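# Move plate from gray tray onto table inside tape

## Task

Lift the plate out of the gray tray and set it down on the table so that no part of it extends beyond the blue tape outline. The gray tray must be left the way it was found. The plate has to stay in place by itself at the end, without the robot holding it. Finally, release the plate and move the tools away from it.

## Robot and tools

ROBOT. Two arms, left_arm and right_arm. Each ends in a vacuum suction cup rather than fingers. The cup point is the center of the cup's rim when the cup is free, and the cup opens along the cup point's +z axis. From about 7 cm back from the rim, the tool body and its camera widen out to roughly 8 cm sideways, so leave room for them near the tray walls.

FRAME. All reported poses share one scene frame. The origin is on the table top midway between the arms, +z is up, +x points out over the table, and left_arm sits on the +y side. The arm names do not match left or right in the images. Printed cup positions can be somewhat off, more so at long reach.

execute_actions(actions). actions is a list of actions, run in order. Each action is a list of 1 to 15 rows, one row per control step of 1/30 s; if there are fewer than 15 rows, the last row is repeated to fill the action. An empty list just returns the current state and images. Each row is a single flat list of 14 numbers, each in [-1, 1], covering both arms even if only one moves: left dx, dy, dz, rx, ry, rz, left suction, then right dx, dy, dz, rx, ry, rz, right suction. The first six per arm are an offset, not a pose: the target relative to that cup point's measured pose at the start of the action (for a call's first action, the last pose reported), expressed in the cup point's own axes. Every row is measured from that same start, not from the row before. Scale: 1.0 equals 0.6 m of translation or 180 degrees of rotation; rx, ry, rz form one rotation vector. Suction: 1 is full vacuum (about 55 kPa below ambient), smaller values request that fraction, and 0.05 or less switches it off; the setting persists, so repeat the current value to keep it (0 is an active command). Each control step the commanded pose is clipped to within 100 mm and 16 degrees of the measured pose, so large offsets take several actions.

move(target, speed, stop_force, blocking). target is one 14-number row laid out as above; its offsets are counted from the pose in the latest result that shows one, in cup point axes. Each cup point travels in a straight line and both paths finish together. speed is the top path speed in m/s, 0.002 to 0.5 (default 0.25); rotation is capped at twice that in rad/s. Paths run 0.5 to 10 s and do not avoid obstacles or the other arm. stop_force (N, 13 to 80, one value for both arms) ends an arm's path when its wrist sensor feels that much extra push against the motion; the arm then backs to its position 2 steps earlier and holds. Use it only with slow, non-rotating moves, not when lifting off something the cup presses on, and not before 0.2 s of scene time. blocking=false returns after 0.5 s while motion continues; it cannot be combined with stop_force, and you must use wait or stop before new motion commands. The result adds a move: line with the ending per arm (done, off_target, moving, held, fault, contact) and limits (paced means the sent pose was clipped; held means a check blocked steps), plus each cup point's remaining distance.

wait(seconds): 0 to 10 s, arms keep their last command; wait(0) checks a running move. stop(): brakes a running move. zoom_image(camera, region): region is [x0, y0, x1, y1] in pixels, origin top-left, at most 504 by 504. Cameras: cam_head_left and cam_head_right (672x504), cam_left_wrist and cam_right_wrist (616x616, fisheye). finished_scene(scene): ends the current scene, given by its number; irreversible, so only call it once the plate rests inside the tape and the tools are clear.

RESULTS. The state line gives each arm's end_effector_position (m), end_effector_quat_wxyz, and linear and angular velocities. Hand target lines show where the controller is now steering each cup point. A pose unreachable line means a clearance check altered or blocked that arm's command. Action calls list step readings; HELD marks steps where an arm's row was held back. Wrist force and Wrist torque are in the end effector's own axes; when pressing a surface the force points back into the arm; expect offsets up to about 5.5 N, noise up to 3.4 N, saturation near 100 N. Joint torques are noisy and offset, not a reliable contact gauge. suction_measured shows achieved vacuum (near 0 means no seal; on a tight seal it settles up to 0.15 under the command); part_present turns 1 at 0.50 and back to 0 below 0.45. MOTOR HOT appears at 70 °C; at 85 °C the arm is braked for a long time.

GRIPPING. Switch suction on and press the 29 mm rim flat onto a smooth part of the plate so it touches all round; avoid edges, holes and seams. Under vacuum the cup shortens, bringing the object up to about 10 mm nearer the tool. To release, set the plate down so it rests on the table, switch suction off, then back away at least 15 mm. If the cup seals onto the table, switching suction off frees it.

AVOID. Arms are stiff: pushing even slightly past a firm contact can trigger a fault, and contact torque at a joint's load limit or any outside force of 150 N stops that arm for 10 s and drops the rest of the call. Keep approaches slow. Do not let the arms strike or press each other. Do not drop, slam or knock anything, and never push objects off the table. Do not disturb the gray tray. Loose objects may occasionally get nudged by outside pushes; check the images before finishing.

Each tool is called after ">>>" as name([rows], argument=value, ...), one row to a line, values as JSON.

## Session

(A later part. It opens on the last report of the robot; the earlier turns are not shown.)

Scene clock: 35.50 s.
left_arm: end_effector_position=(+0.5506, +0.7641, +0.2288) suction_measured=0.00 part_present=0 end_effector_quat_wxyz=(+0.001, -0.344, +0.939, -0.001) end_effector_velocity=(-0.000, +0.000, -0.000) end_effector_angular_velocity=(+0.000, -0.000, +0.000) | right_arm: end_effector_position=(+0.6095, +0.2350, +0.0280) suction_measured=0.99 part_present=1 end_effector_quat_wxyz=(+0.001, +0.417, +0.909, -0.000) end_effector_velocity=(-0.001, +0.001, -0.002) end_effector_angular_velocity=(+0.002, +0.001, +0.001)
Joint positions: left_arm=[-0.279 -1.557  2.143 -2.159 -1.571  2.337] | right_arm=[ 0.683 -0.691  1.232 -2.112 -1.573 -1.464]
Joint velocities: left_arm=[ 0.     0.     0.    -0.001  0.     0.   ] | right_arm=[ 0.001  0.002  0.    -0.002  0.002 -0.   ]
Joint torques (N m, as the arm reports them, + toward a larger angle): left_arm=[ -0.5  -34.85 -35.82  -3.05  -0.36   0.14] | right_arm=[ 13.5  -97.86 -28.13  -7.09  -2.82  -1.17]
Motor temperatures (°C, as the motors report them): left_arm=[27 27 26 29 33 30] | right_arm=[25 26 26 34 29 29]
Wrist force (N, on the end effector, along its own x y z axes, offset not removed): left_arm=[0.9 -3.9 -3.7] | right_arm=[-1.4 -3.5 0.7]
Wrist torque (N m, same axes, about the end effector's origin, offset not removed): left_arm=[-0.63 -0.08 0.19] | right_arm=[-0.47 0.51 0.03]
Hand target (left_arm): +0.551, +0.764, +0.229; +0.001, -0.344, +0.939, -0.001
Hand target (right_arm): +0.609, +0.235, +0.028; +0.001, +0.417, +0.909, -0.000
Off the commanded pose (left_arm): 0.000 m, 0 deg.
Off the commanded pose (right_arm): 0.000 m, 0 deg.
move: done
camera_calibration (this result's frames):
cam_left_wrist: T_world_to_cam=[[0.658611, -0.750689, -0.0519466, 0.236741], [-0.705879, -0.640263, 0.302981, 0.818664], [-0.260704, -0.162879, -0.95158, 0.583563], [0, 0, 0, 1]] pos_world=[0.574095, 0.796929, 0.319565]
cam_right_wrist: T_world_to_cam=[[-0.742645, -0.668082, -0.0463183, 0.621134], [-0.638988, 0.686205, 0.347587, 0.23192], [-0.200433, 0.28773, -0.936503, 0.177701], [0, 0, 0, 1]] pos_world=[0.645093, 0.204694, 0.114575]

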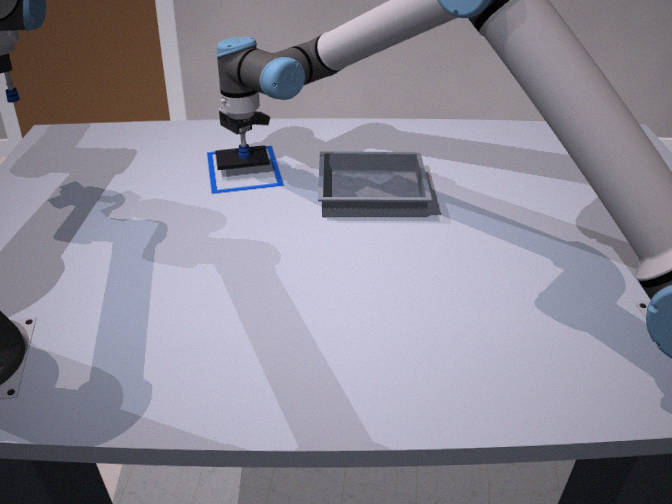

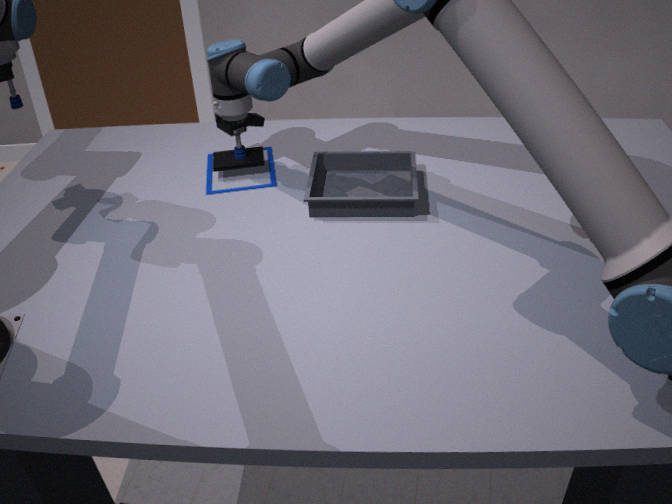

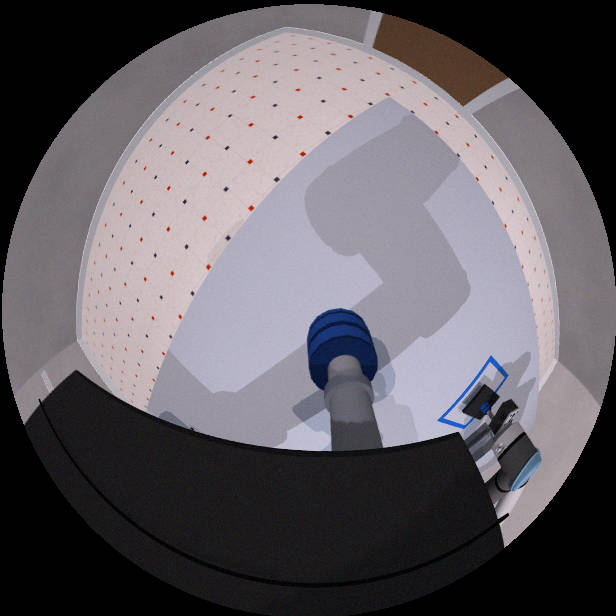

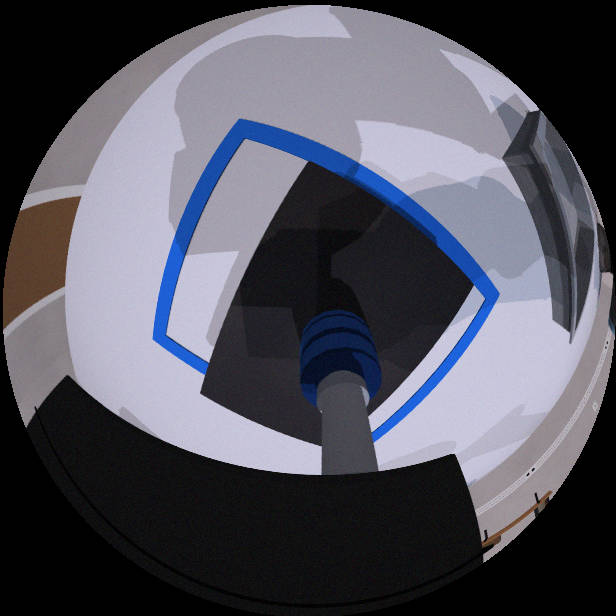

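>>> move(target=[0,0,0,0,0,0,0,-0.01,-0.004,0.03,0,0,0,1], speed=0.05)

>>> move(target=[0,0,0,0,0,0,0,0,0,0.035,0,0,0,1], speed=0.008, stop_force=13)

Scene clock: 39.77 s.
left_arm: end_effector_position=(+0.5506, +0.7641, +0.2288) suction_measured=0.00 part_present=0 end_effector_quat_wxyz=(+0.001, -0.344, +0.939, -0.001) end_effector_velocity=(-0.000, -0.000, -0.000) end_effector_angular_velocity=(-0.000, +0.000, -0.000) | right_arm: end_effector_position=(+0.6116, +0.2289, +0.0101) suction_measured=0.99 part_present=1 end_effector_quat_wxyz=(+0.001, +0.417, +0.909, -0.000) end_effector_velocity=(+0.002, -0.001, -0.000) end_effector_angular_velocity=(+0.000, -0.002, -0.001)
Joint positions: left_arm=[-0.279 -1.557  2.143 -2.159 -1.571  2.337] | right_arm=[ 0.678 -0.681  1.248 -2.138 -1.573 -1.47 ]
Joint velocities: left_arm=[-0. -0.  0. -0. -0.  0.] | right_arm=[-0.001  0.001 -0.    -0.002 -0.001 -0.001]
Joint torques (N m, as the arm reports them, + toward a larger angle): left_arm=[ -0.7  -35.72 -36.31  -3.09  -0.66   0.05] | right_arm=[-14.91 -98.01 -28.38  -6.55  -1.16  -1.9 ]
Motor temperatures (°C, as the motors report them): left_arm=[27 27 26 29 33 30] | right_arm=[25 26 26 34 29 29]
Wrist force (N, on the end effector, along its own x y z axes, offset not removed): left_arm=[-3.7 1.8 1.4] | right_arm=[-5.6 2.6 1.4]
Wrist torque (N m, same axes, about the end effector's origin, offset not removed): left_arm=[0.05 0.39 -0.01] | right_arm=[0.15 0.74 -0.17]
Hand target (left_arm): +0.551, +0.764, +0.229; +0.001, -0.344, +0.939, -0.001
Hand target (right_arm): +0.612, +0.229, +0.010; +0.001, +0.417, +0.909, -0.000
Off the commanded pose (left_arm): 0.000 m, 0 deg.
Off the commanded pose (right_arm): 0.000 m, 0 deg.
move: done
camera_calibration (this result's frames):
cam_left_wrist: T_world_to_cam=[[0.658611, -0.750689, -0.0519466, 0.236741], [-0.705879, -0.640263, 0.302981, 0.818663], [-0.260704, -0.162879, -0.95158, 0.583563], [0, 0, 0, 1]] pos_world=[0.574095, 0.796929, 0.319565]
cam_right_wrist: T_world_to_cam=[[-0.742644, -0.668083, -0.0463063, 0.617825], [-0.638986, 0.686208, 0.347584, 0.243631], [-0.200439, 0.28772, -0.936505, 0.163121], [0, 0, 0, 1]] pos_world=[0.647197, 0.198644, 0.0966905]

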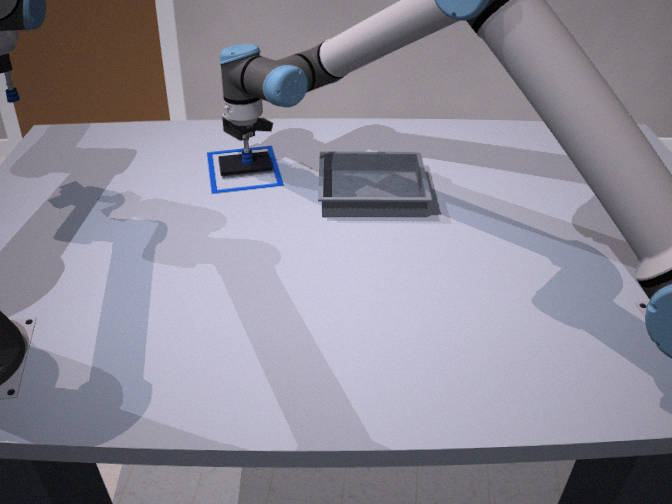

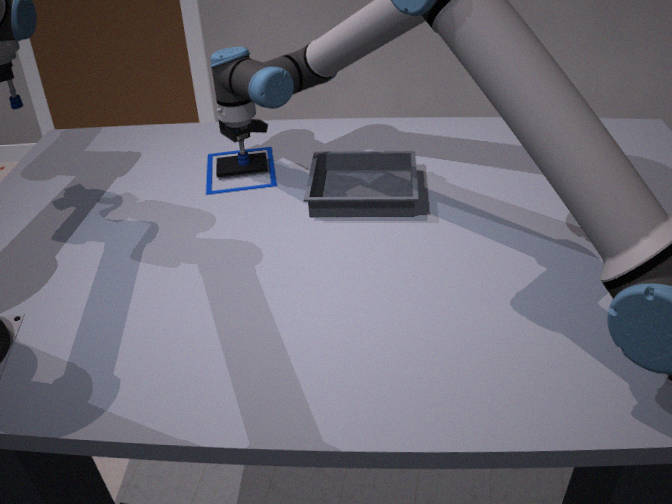

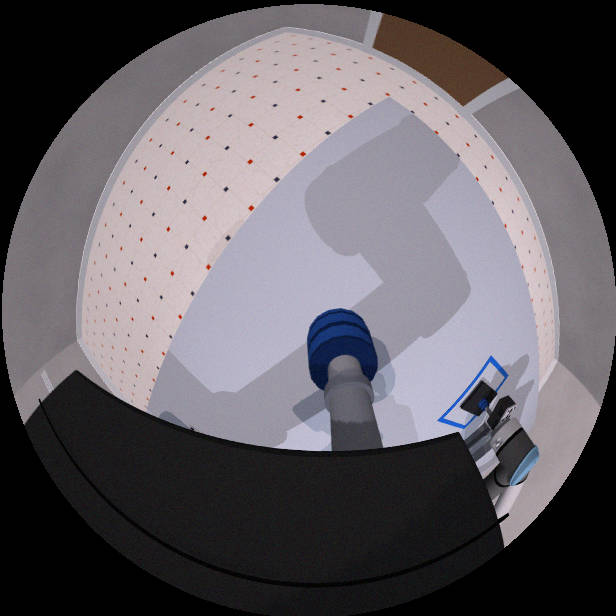

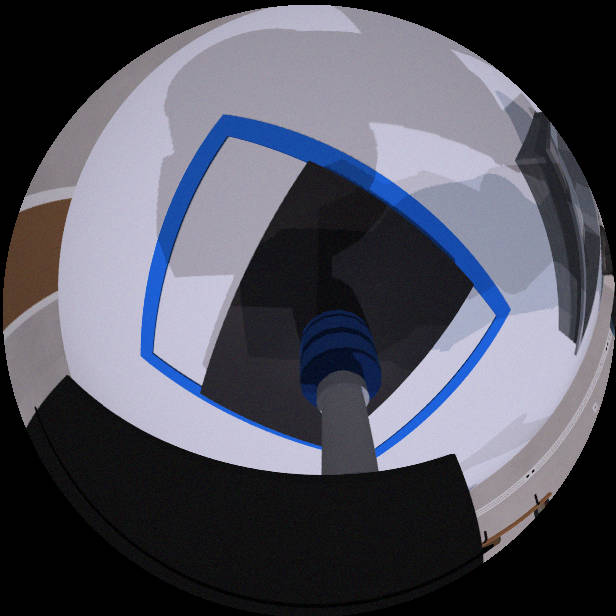

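Scene clock: 41.17 s.
left_arm: end_effector_position=(+0.5506, +0.7641, +0.2288) suction_measured=0.00 part_present=0 end_effector_quat_wxyz=(+0.001, -0.344, +0.939, -0.001) end_effector_velocity=(-0.000, +0.000, -0.000) end_effector_angular_velocity=(-0.000, +0.000, -0.000) | right_arm: end_effector_position=(+0.6117, +0.2290, +0.0019) suction_measured=0.98 part_present=1 end_effector_quat_wxyz=(+0.001, +0.417, +0.909, +0.000) end_effector_velocity=(-0.000, -0.001, +0.000) end_effector_angular_velocity=(-0.003, +0.001, +0.000)
Joint positions: left_arm=[-0.279 -1.557  2.143 -2.159 -1.571  2.337] | right_arm=[ 0.678 -0.673  1.249 -2.148 -1.573 -1.47 ]
Joint velocities: left_arm=[ 0.    -0.     0.    -0.    -0.     0.001] | right_arm=[-0.    -0.001  0.     0.004 -0.002 -0.   ]
Joint torques (N m, as the arm reports them, + toward a larger angle): left_arm=[  0.95 -34.41 -35.14  -3.32  -0.62   0.09] | right_arm=[ -13.24 -107.28  -22.03    1.42   -0.48   -0.22]
Motor temperatures (°C, as the motors report them): left_arm=[27 27 26 29 33 30] | right_arm=[25 26 26 34 29 29]
Wrist force (N, on the end effector, along its own x y z axes, offset not removed): left_arm=[-1.4 0.4 -2.5] | right_arm=[-2.8 -2.4 -11.4]
Wrist torque (N m, same axes, about the end effector's origin, offset not removed): left_arm=[-0.06 0.11 0.03] | right_arm=[-0.59 0.57 -0.14]
Hand target (left_arm): +0.551, +0.764, +0.229; +0.001, -0.344, +0.939, -0.001
Hand target (right_arm): +0.612, +0.229, +0.002; +0.001, +0.417, +0.909, -0.000
Off the commanded pose (left_arm): 0.000 m, 0 deg.
Off the commanded pose (right_arm): 0.013 m, 0 deg.
move: contact (right_arm)
camera_calibration (this result's frames):
cam_right_wrist: T_world_to_cam=[[-0.742631, -0.668071, -0.0466916, 0.617567], [-0.63908, 0.68611, 0.347606, 0.246585], [-0.20019, 0.287983, -0.936477, 0.155168], [0, 0, 0, 1]] pos_world=[0.647275, 0.198709, 0.0884316]

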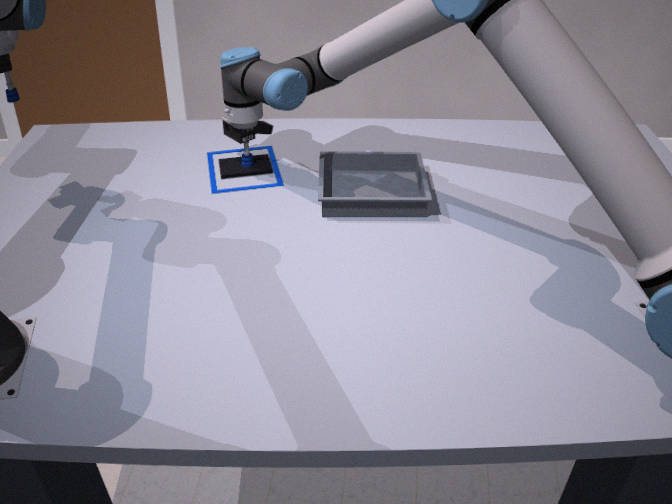

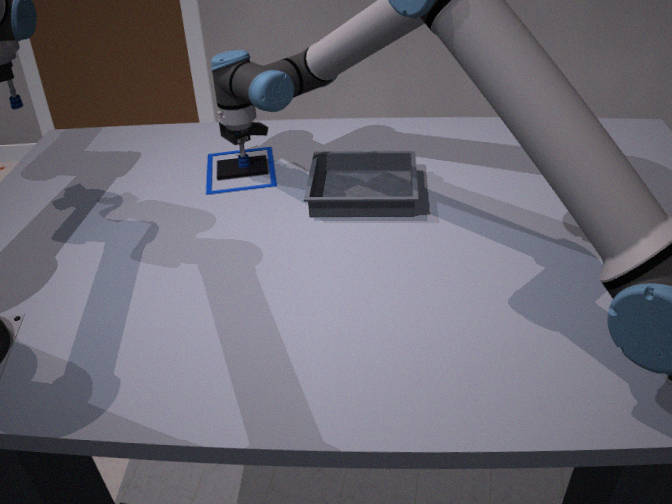

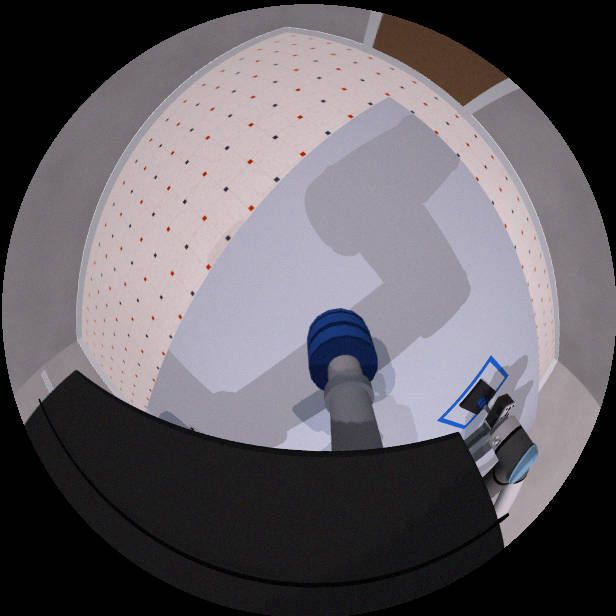

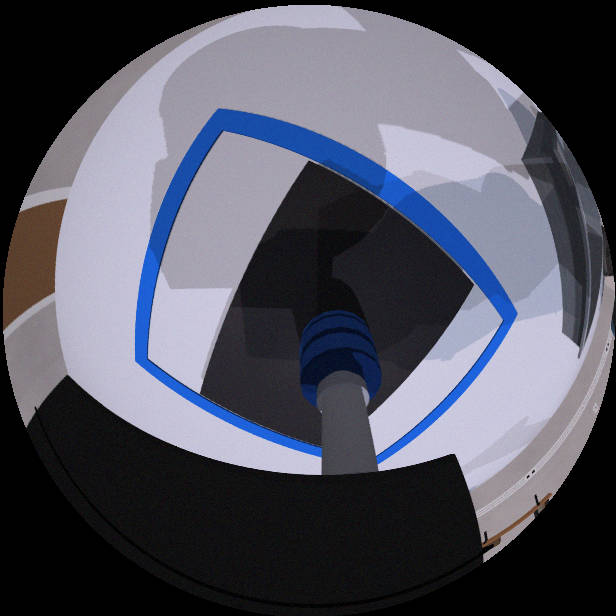

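Inside. Release.

>>> execute_actions([
  [[0,0,0,0,0,0,0,0,0,0,0,0,0,0]],
])

>>> move(target=[0,0,0,0,0,0,0,0,0,-0.2,0,0,0,0], speed=0.15)

Scene clock: 44.07 s.
left_arm: end_effector_position=(+0.5506, +0.7641, +0.2288) suction_measured=0.00 part_present=0 end_effector_quat_wxyz=(+0.001, -0.344, +0.939, -0.001) end_effector_velocity=(-0.000, -0.000, -0.000) end_effector_angular_velocity=(+0.000, +0.001, -0.000) | right_arm: end_effector_position=(+0.6117, +0.2290, +0.0020) suction_measured=0.00 part_present=0 end_effector_quat_wxyz=(+0.001, +0.417, +0.909, +0.000) end_effector_velocity=(+0.000, -0.000, -0.000) end_effector_angular_velocity=(-0.000, -0.001, +0.000)
Joint positions: left_arm=[-0.279 -1.557  2.143 -2.159 -1.571  2.337] | right_arm=[ 0.678 -0.673  1.249 -2.148 -1.573 -1.47 ]
Joint velocities: left_arm=[-0.001  0.     0.     0.001  0.    -0.   ] | right_arm=[-0.     0.     0.    -0.001 -0.001 -0.   ]
Joint torques (N m, as the arm reports them, + toward a larger angle): left_arm=[ -1.26 -33.94 -35.77  -3.07  -0.34  -0.14] | right_arm=[-12.78 -78.42 -24.13  -5.44  -1.04  -0.03]
Motor temperatures (°C, as the motors report them): left_arm=[27 27 26 29 33 30] | right_arm=[25 26 26 34 29 29]
Wrist force (N, on the end effector, along its own x y z axes, offset not removed): left_arm=[1.2 -0.8 -0.8] | right_arm=[-0.4 -5.4 -19.6]
Wrist torque (N m, same axes, about the end effector's origin, offset not removed): left_arm=[-0.31 -0.07 0.17] | right_arm=[-0.16 -0.04 -0.19]
Hand target (left_arm): +0.551, +0.764, +0.229; +0.001, -0.344, +0.939, -0.001
Hand target (right_arm): +0.612, +0.229, +0.002; +0.001, +0.417, +0.909, +0.000
Off the commanded pose (left_arm): 0.000 m, 0 deg.
Off the commanded pose (right_arm): 0.000 m, 0 deg.
Step readings (end_effector_position):
0: left_arm (+0.5506, +0.7641, +0.2288) | right_arm (+0.6116, +0.2290, +0.0021)
1: left_arm (+0.5506, +0.7641, +0.2288) | right_arm (+0.6116, +0.2290, +0.0021)
2: left_arm (+0.5506, +0.7641, +0.2288) | right_arm (+0.6116, +0.2290, +0.0021)
4: left_arm (+0.5506, +0.7641, +0.2288) | right_arm (+0.6116, +0.2290, +0.0021)
8: left_arm (+0.5506, +0.7641, +0.2288) | right_arm (+0.6117, +0.2290, +0.0021)
15: end_effector_position above
camera_calibration (this result's frames):
cam_right_wrist: T_world_to_cam=[[-0.742629, -0.668069, -0.0467601, 0.61758], [-0.639096, 0.686093, 0.34761, 0.246563], [-0.200146, 0.28803, -0.936472, 0.155225], [0, 0, 0, 1]] pos_world=[0.647278, 0.198711, 0.0885344]

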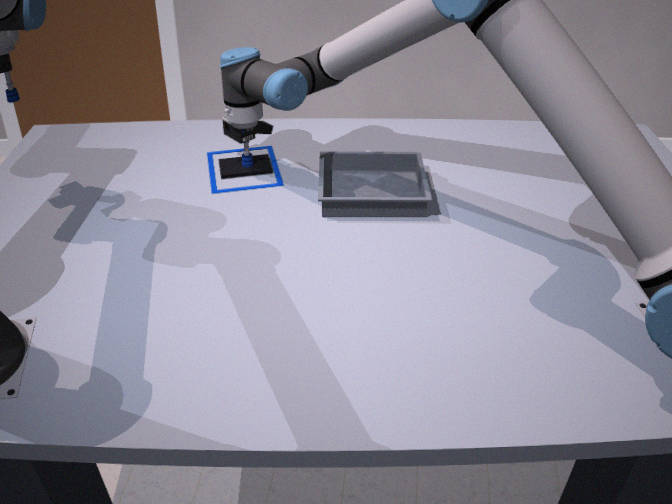

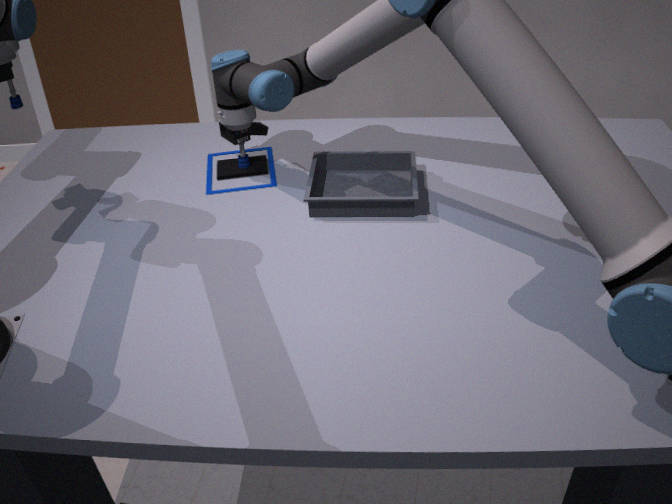

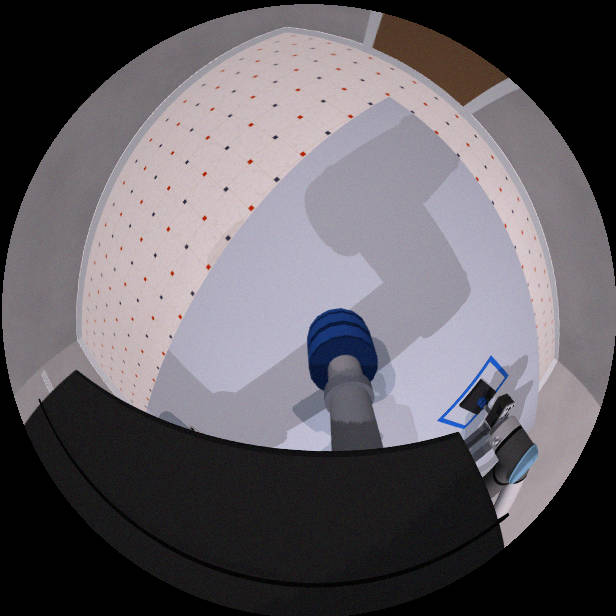

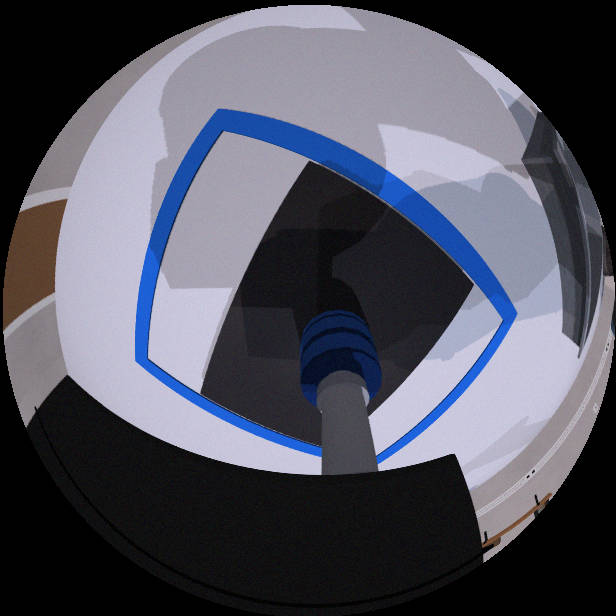

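Scene clock: 45.33 s.
left_arm: end_effector_position=(+0.5506, +0.7641, +0.2288) suction_measured=0.00 part_present=0 end_effector_quat_wxyz=(+0.001, -0.344, +0.939, -0.001) end_effector_velocity=(-0.000, +0.000, -0.000) end_effector_angular_velocity=(-0.000, +0.000, +0.001) | right_arm: end_effector_position=(+0.6115, +0.2289, +0.1219) suction_measured=0.00 part_present=0 end_effector_quat_wxyz=(+0.001, +0.417, +0.909, +0.000) end_effector_velocity=(+0.000, -0.000, +0.002) end_effector_angular_velocity=(-0.001, -0.000, -0.001)
Joint positions: left_arm=[-0.279 -1.557  2.143 -2.159 -1.571  2.337] | right_arm=[ 0.678 -0.773  1.203 -2.001 -1.573 -1.47 ]
Joint velocities: left_arm=[ 0.     0.    -0.     0.    -0.    -0.001] | right_arm=[-0.    -0.001 -0.001  0.002 -0.001  0.   ]
Joint torques (N m, as the arm reports them, + toward a larger angle): left_arm=[ -1.28 -38.13 -35.36  -3.33  -0.49   0.05] | right_arm=[   2.94 -116.97  -47.54   -0.66   -0.04   -0.05]
Motor temperatures (°C, as the motors report them): left_arm=[27 27 26 29 33 30] | right_arm=[25 26 26 34 29 29]
Wrist force (N, on the end effector, along its own x y z axes, offset not removed): left_arm=[-2.6 -5.2 -1.5] | right_arm=[0.5 -5.3 1.9]
Wrist torque (N m, same axes, about the end effector's origin, offset not removed): left_arm=[-0.82 0.39 0.09] | right_arm=[-0.76 -0.18 0.02]
Hand target (left_arm): +0.551, +0.764, +0.229; +0.001, -0.344, +0.939, -0.001
Hand target (right_arm): +0.612, +0.229, +0.122; +0.001, +0.417, +0.909, +0.000
Off the commanded pose (left_arm): 0.000 m, 0 deg.
Off the commanded pose (right_arm): 0.000 m, 0 deg.
move: done
camera_calibration (this result's frames):
cam_left_wrist: T_world_to_cam=[[0.658611, -0.750689, -0.0519466, 0.236741], [-0.705879, -0.640263, 0.302981, 0.818663], [-0.260704, -0.162879, -0.95158, 0.583563], [0, 0, 0, 1]] pos_world=[0.574095, 0.796929, 0.319565]
cam_right_wrist: T_world_to_cam=[[-0.742664, -0.668032, -0.0467318, 0.622938], [-0.639054, 0.686132, 0.347609, 0.204877], [-0.200149, 0.288021, -0.936474, 0.267498], [0, 0, 0, 1]] pos_world=[0.647101, 0.198524, 0.208399]

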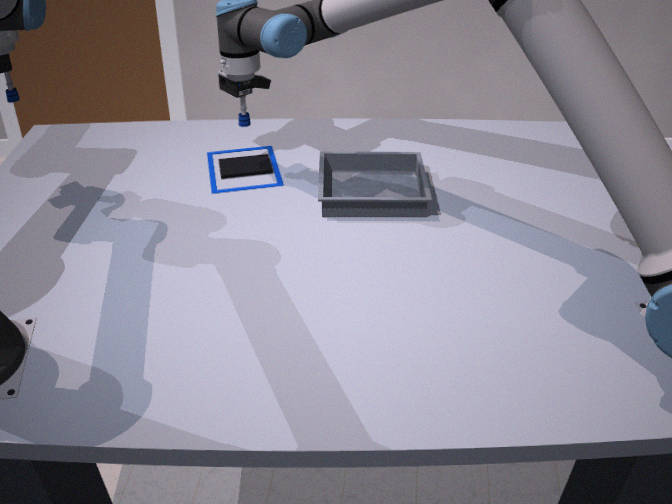

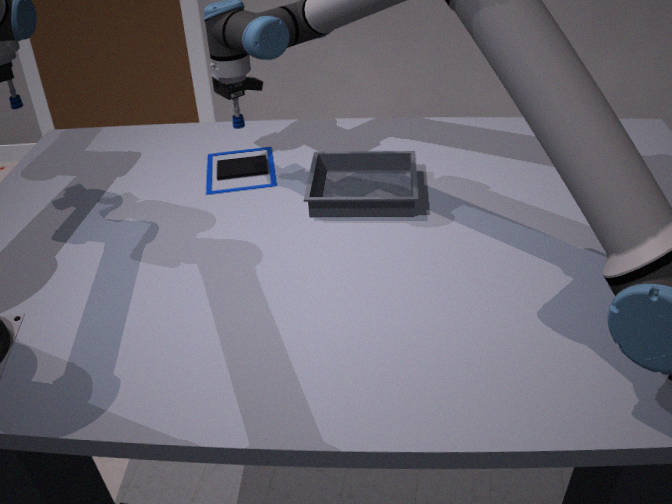

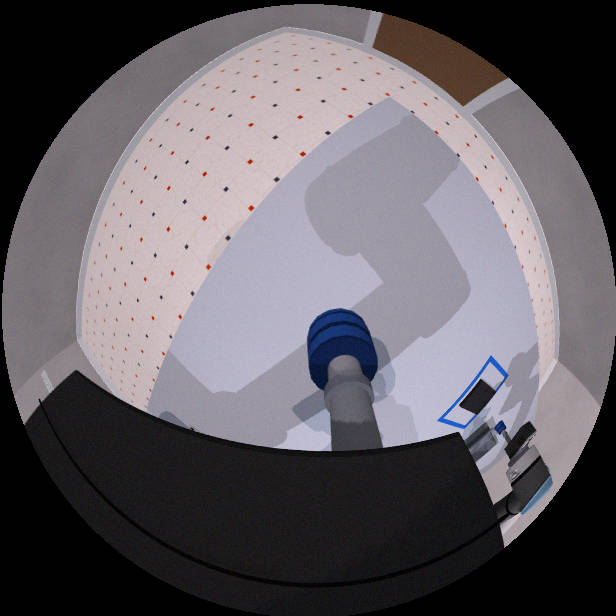

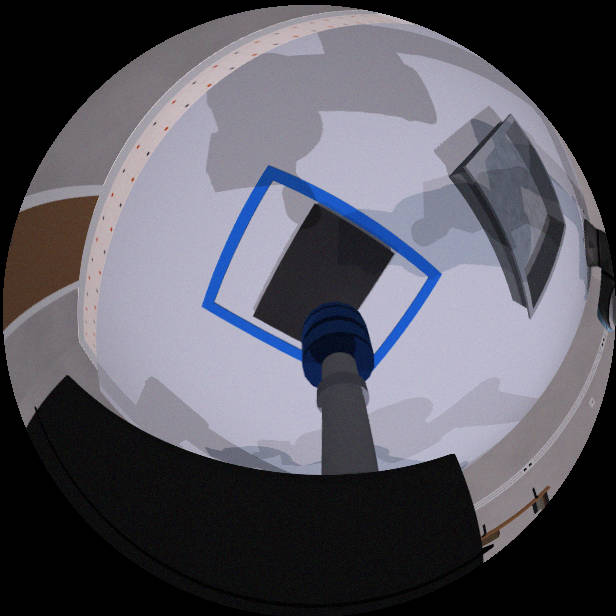

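>>> finished_scene(scene=1)

The scene is finished: the task was done.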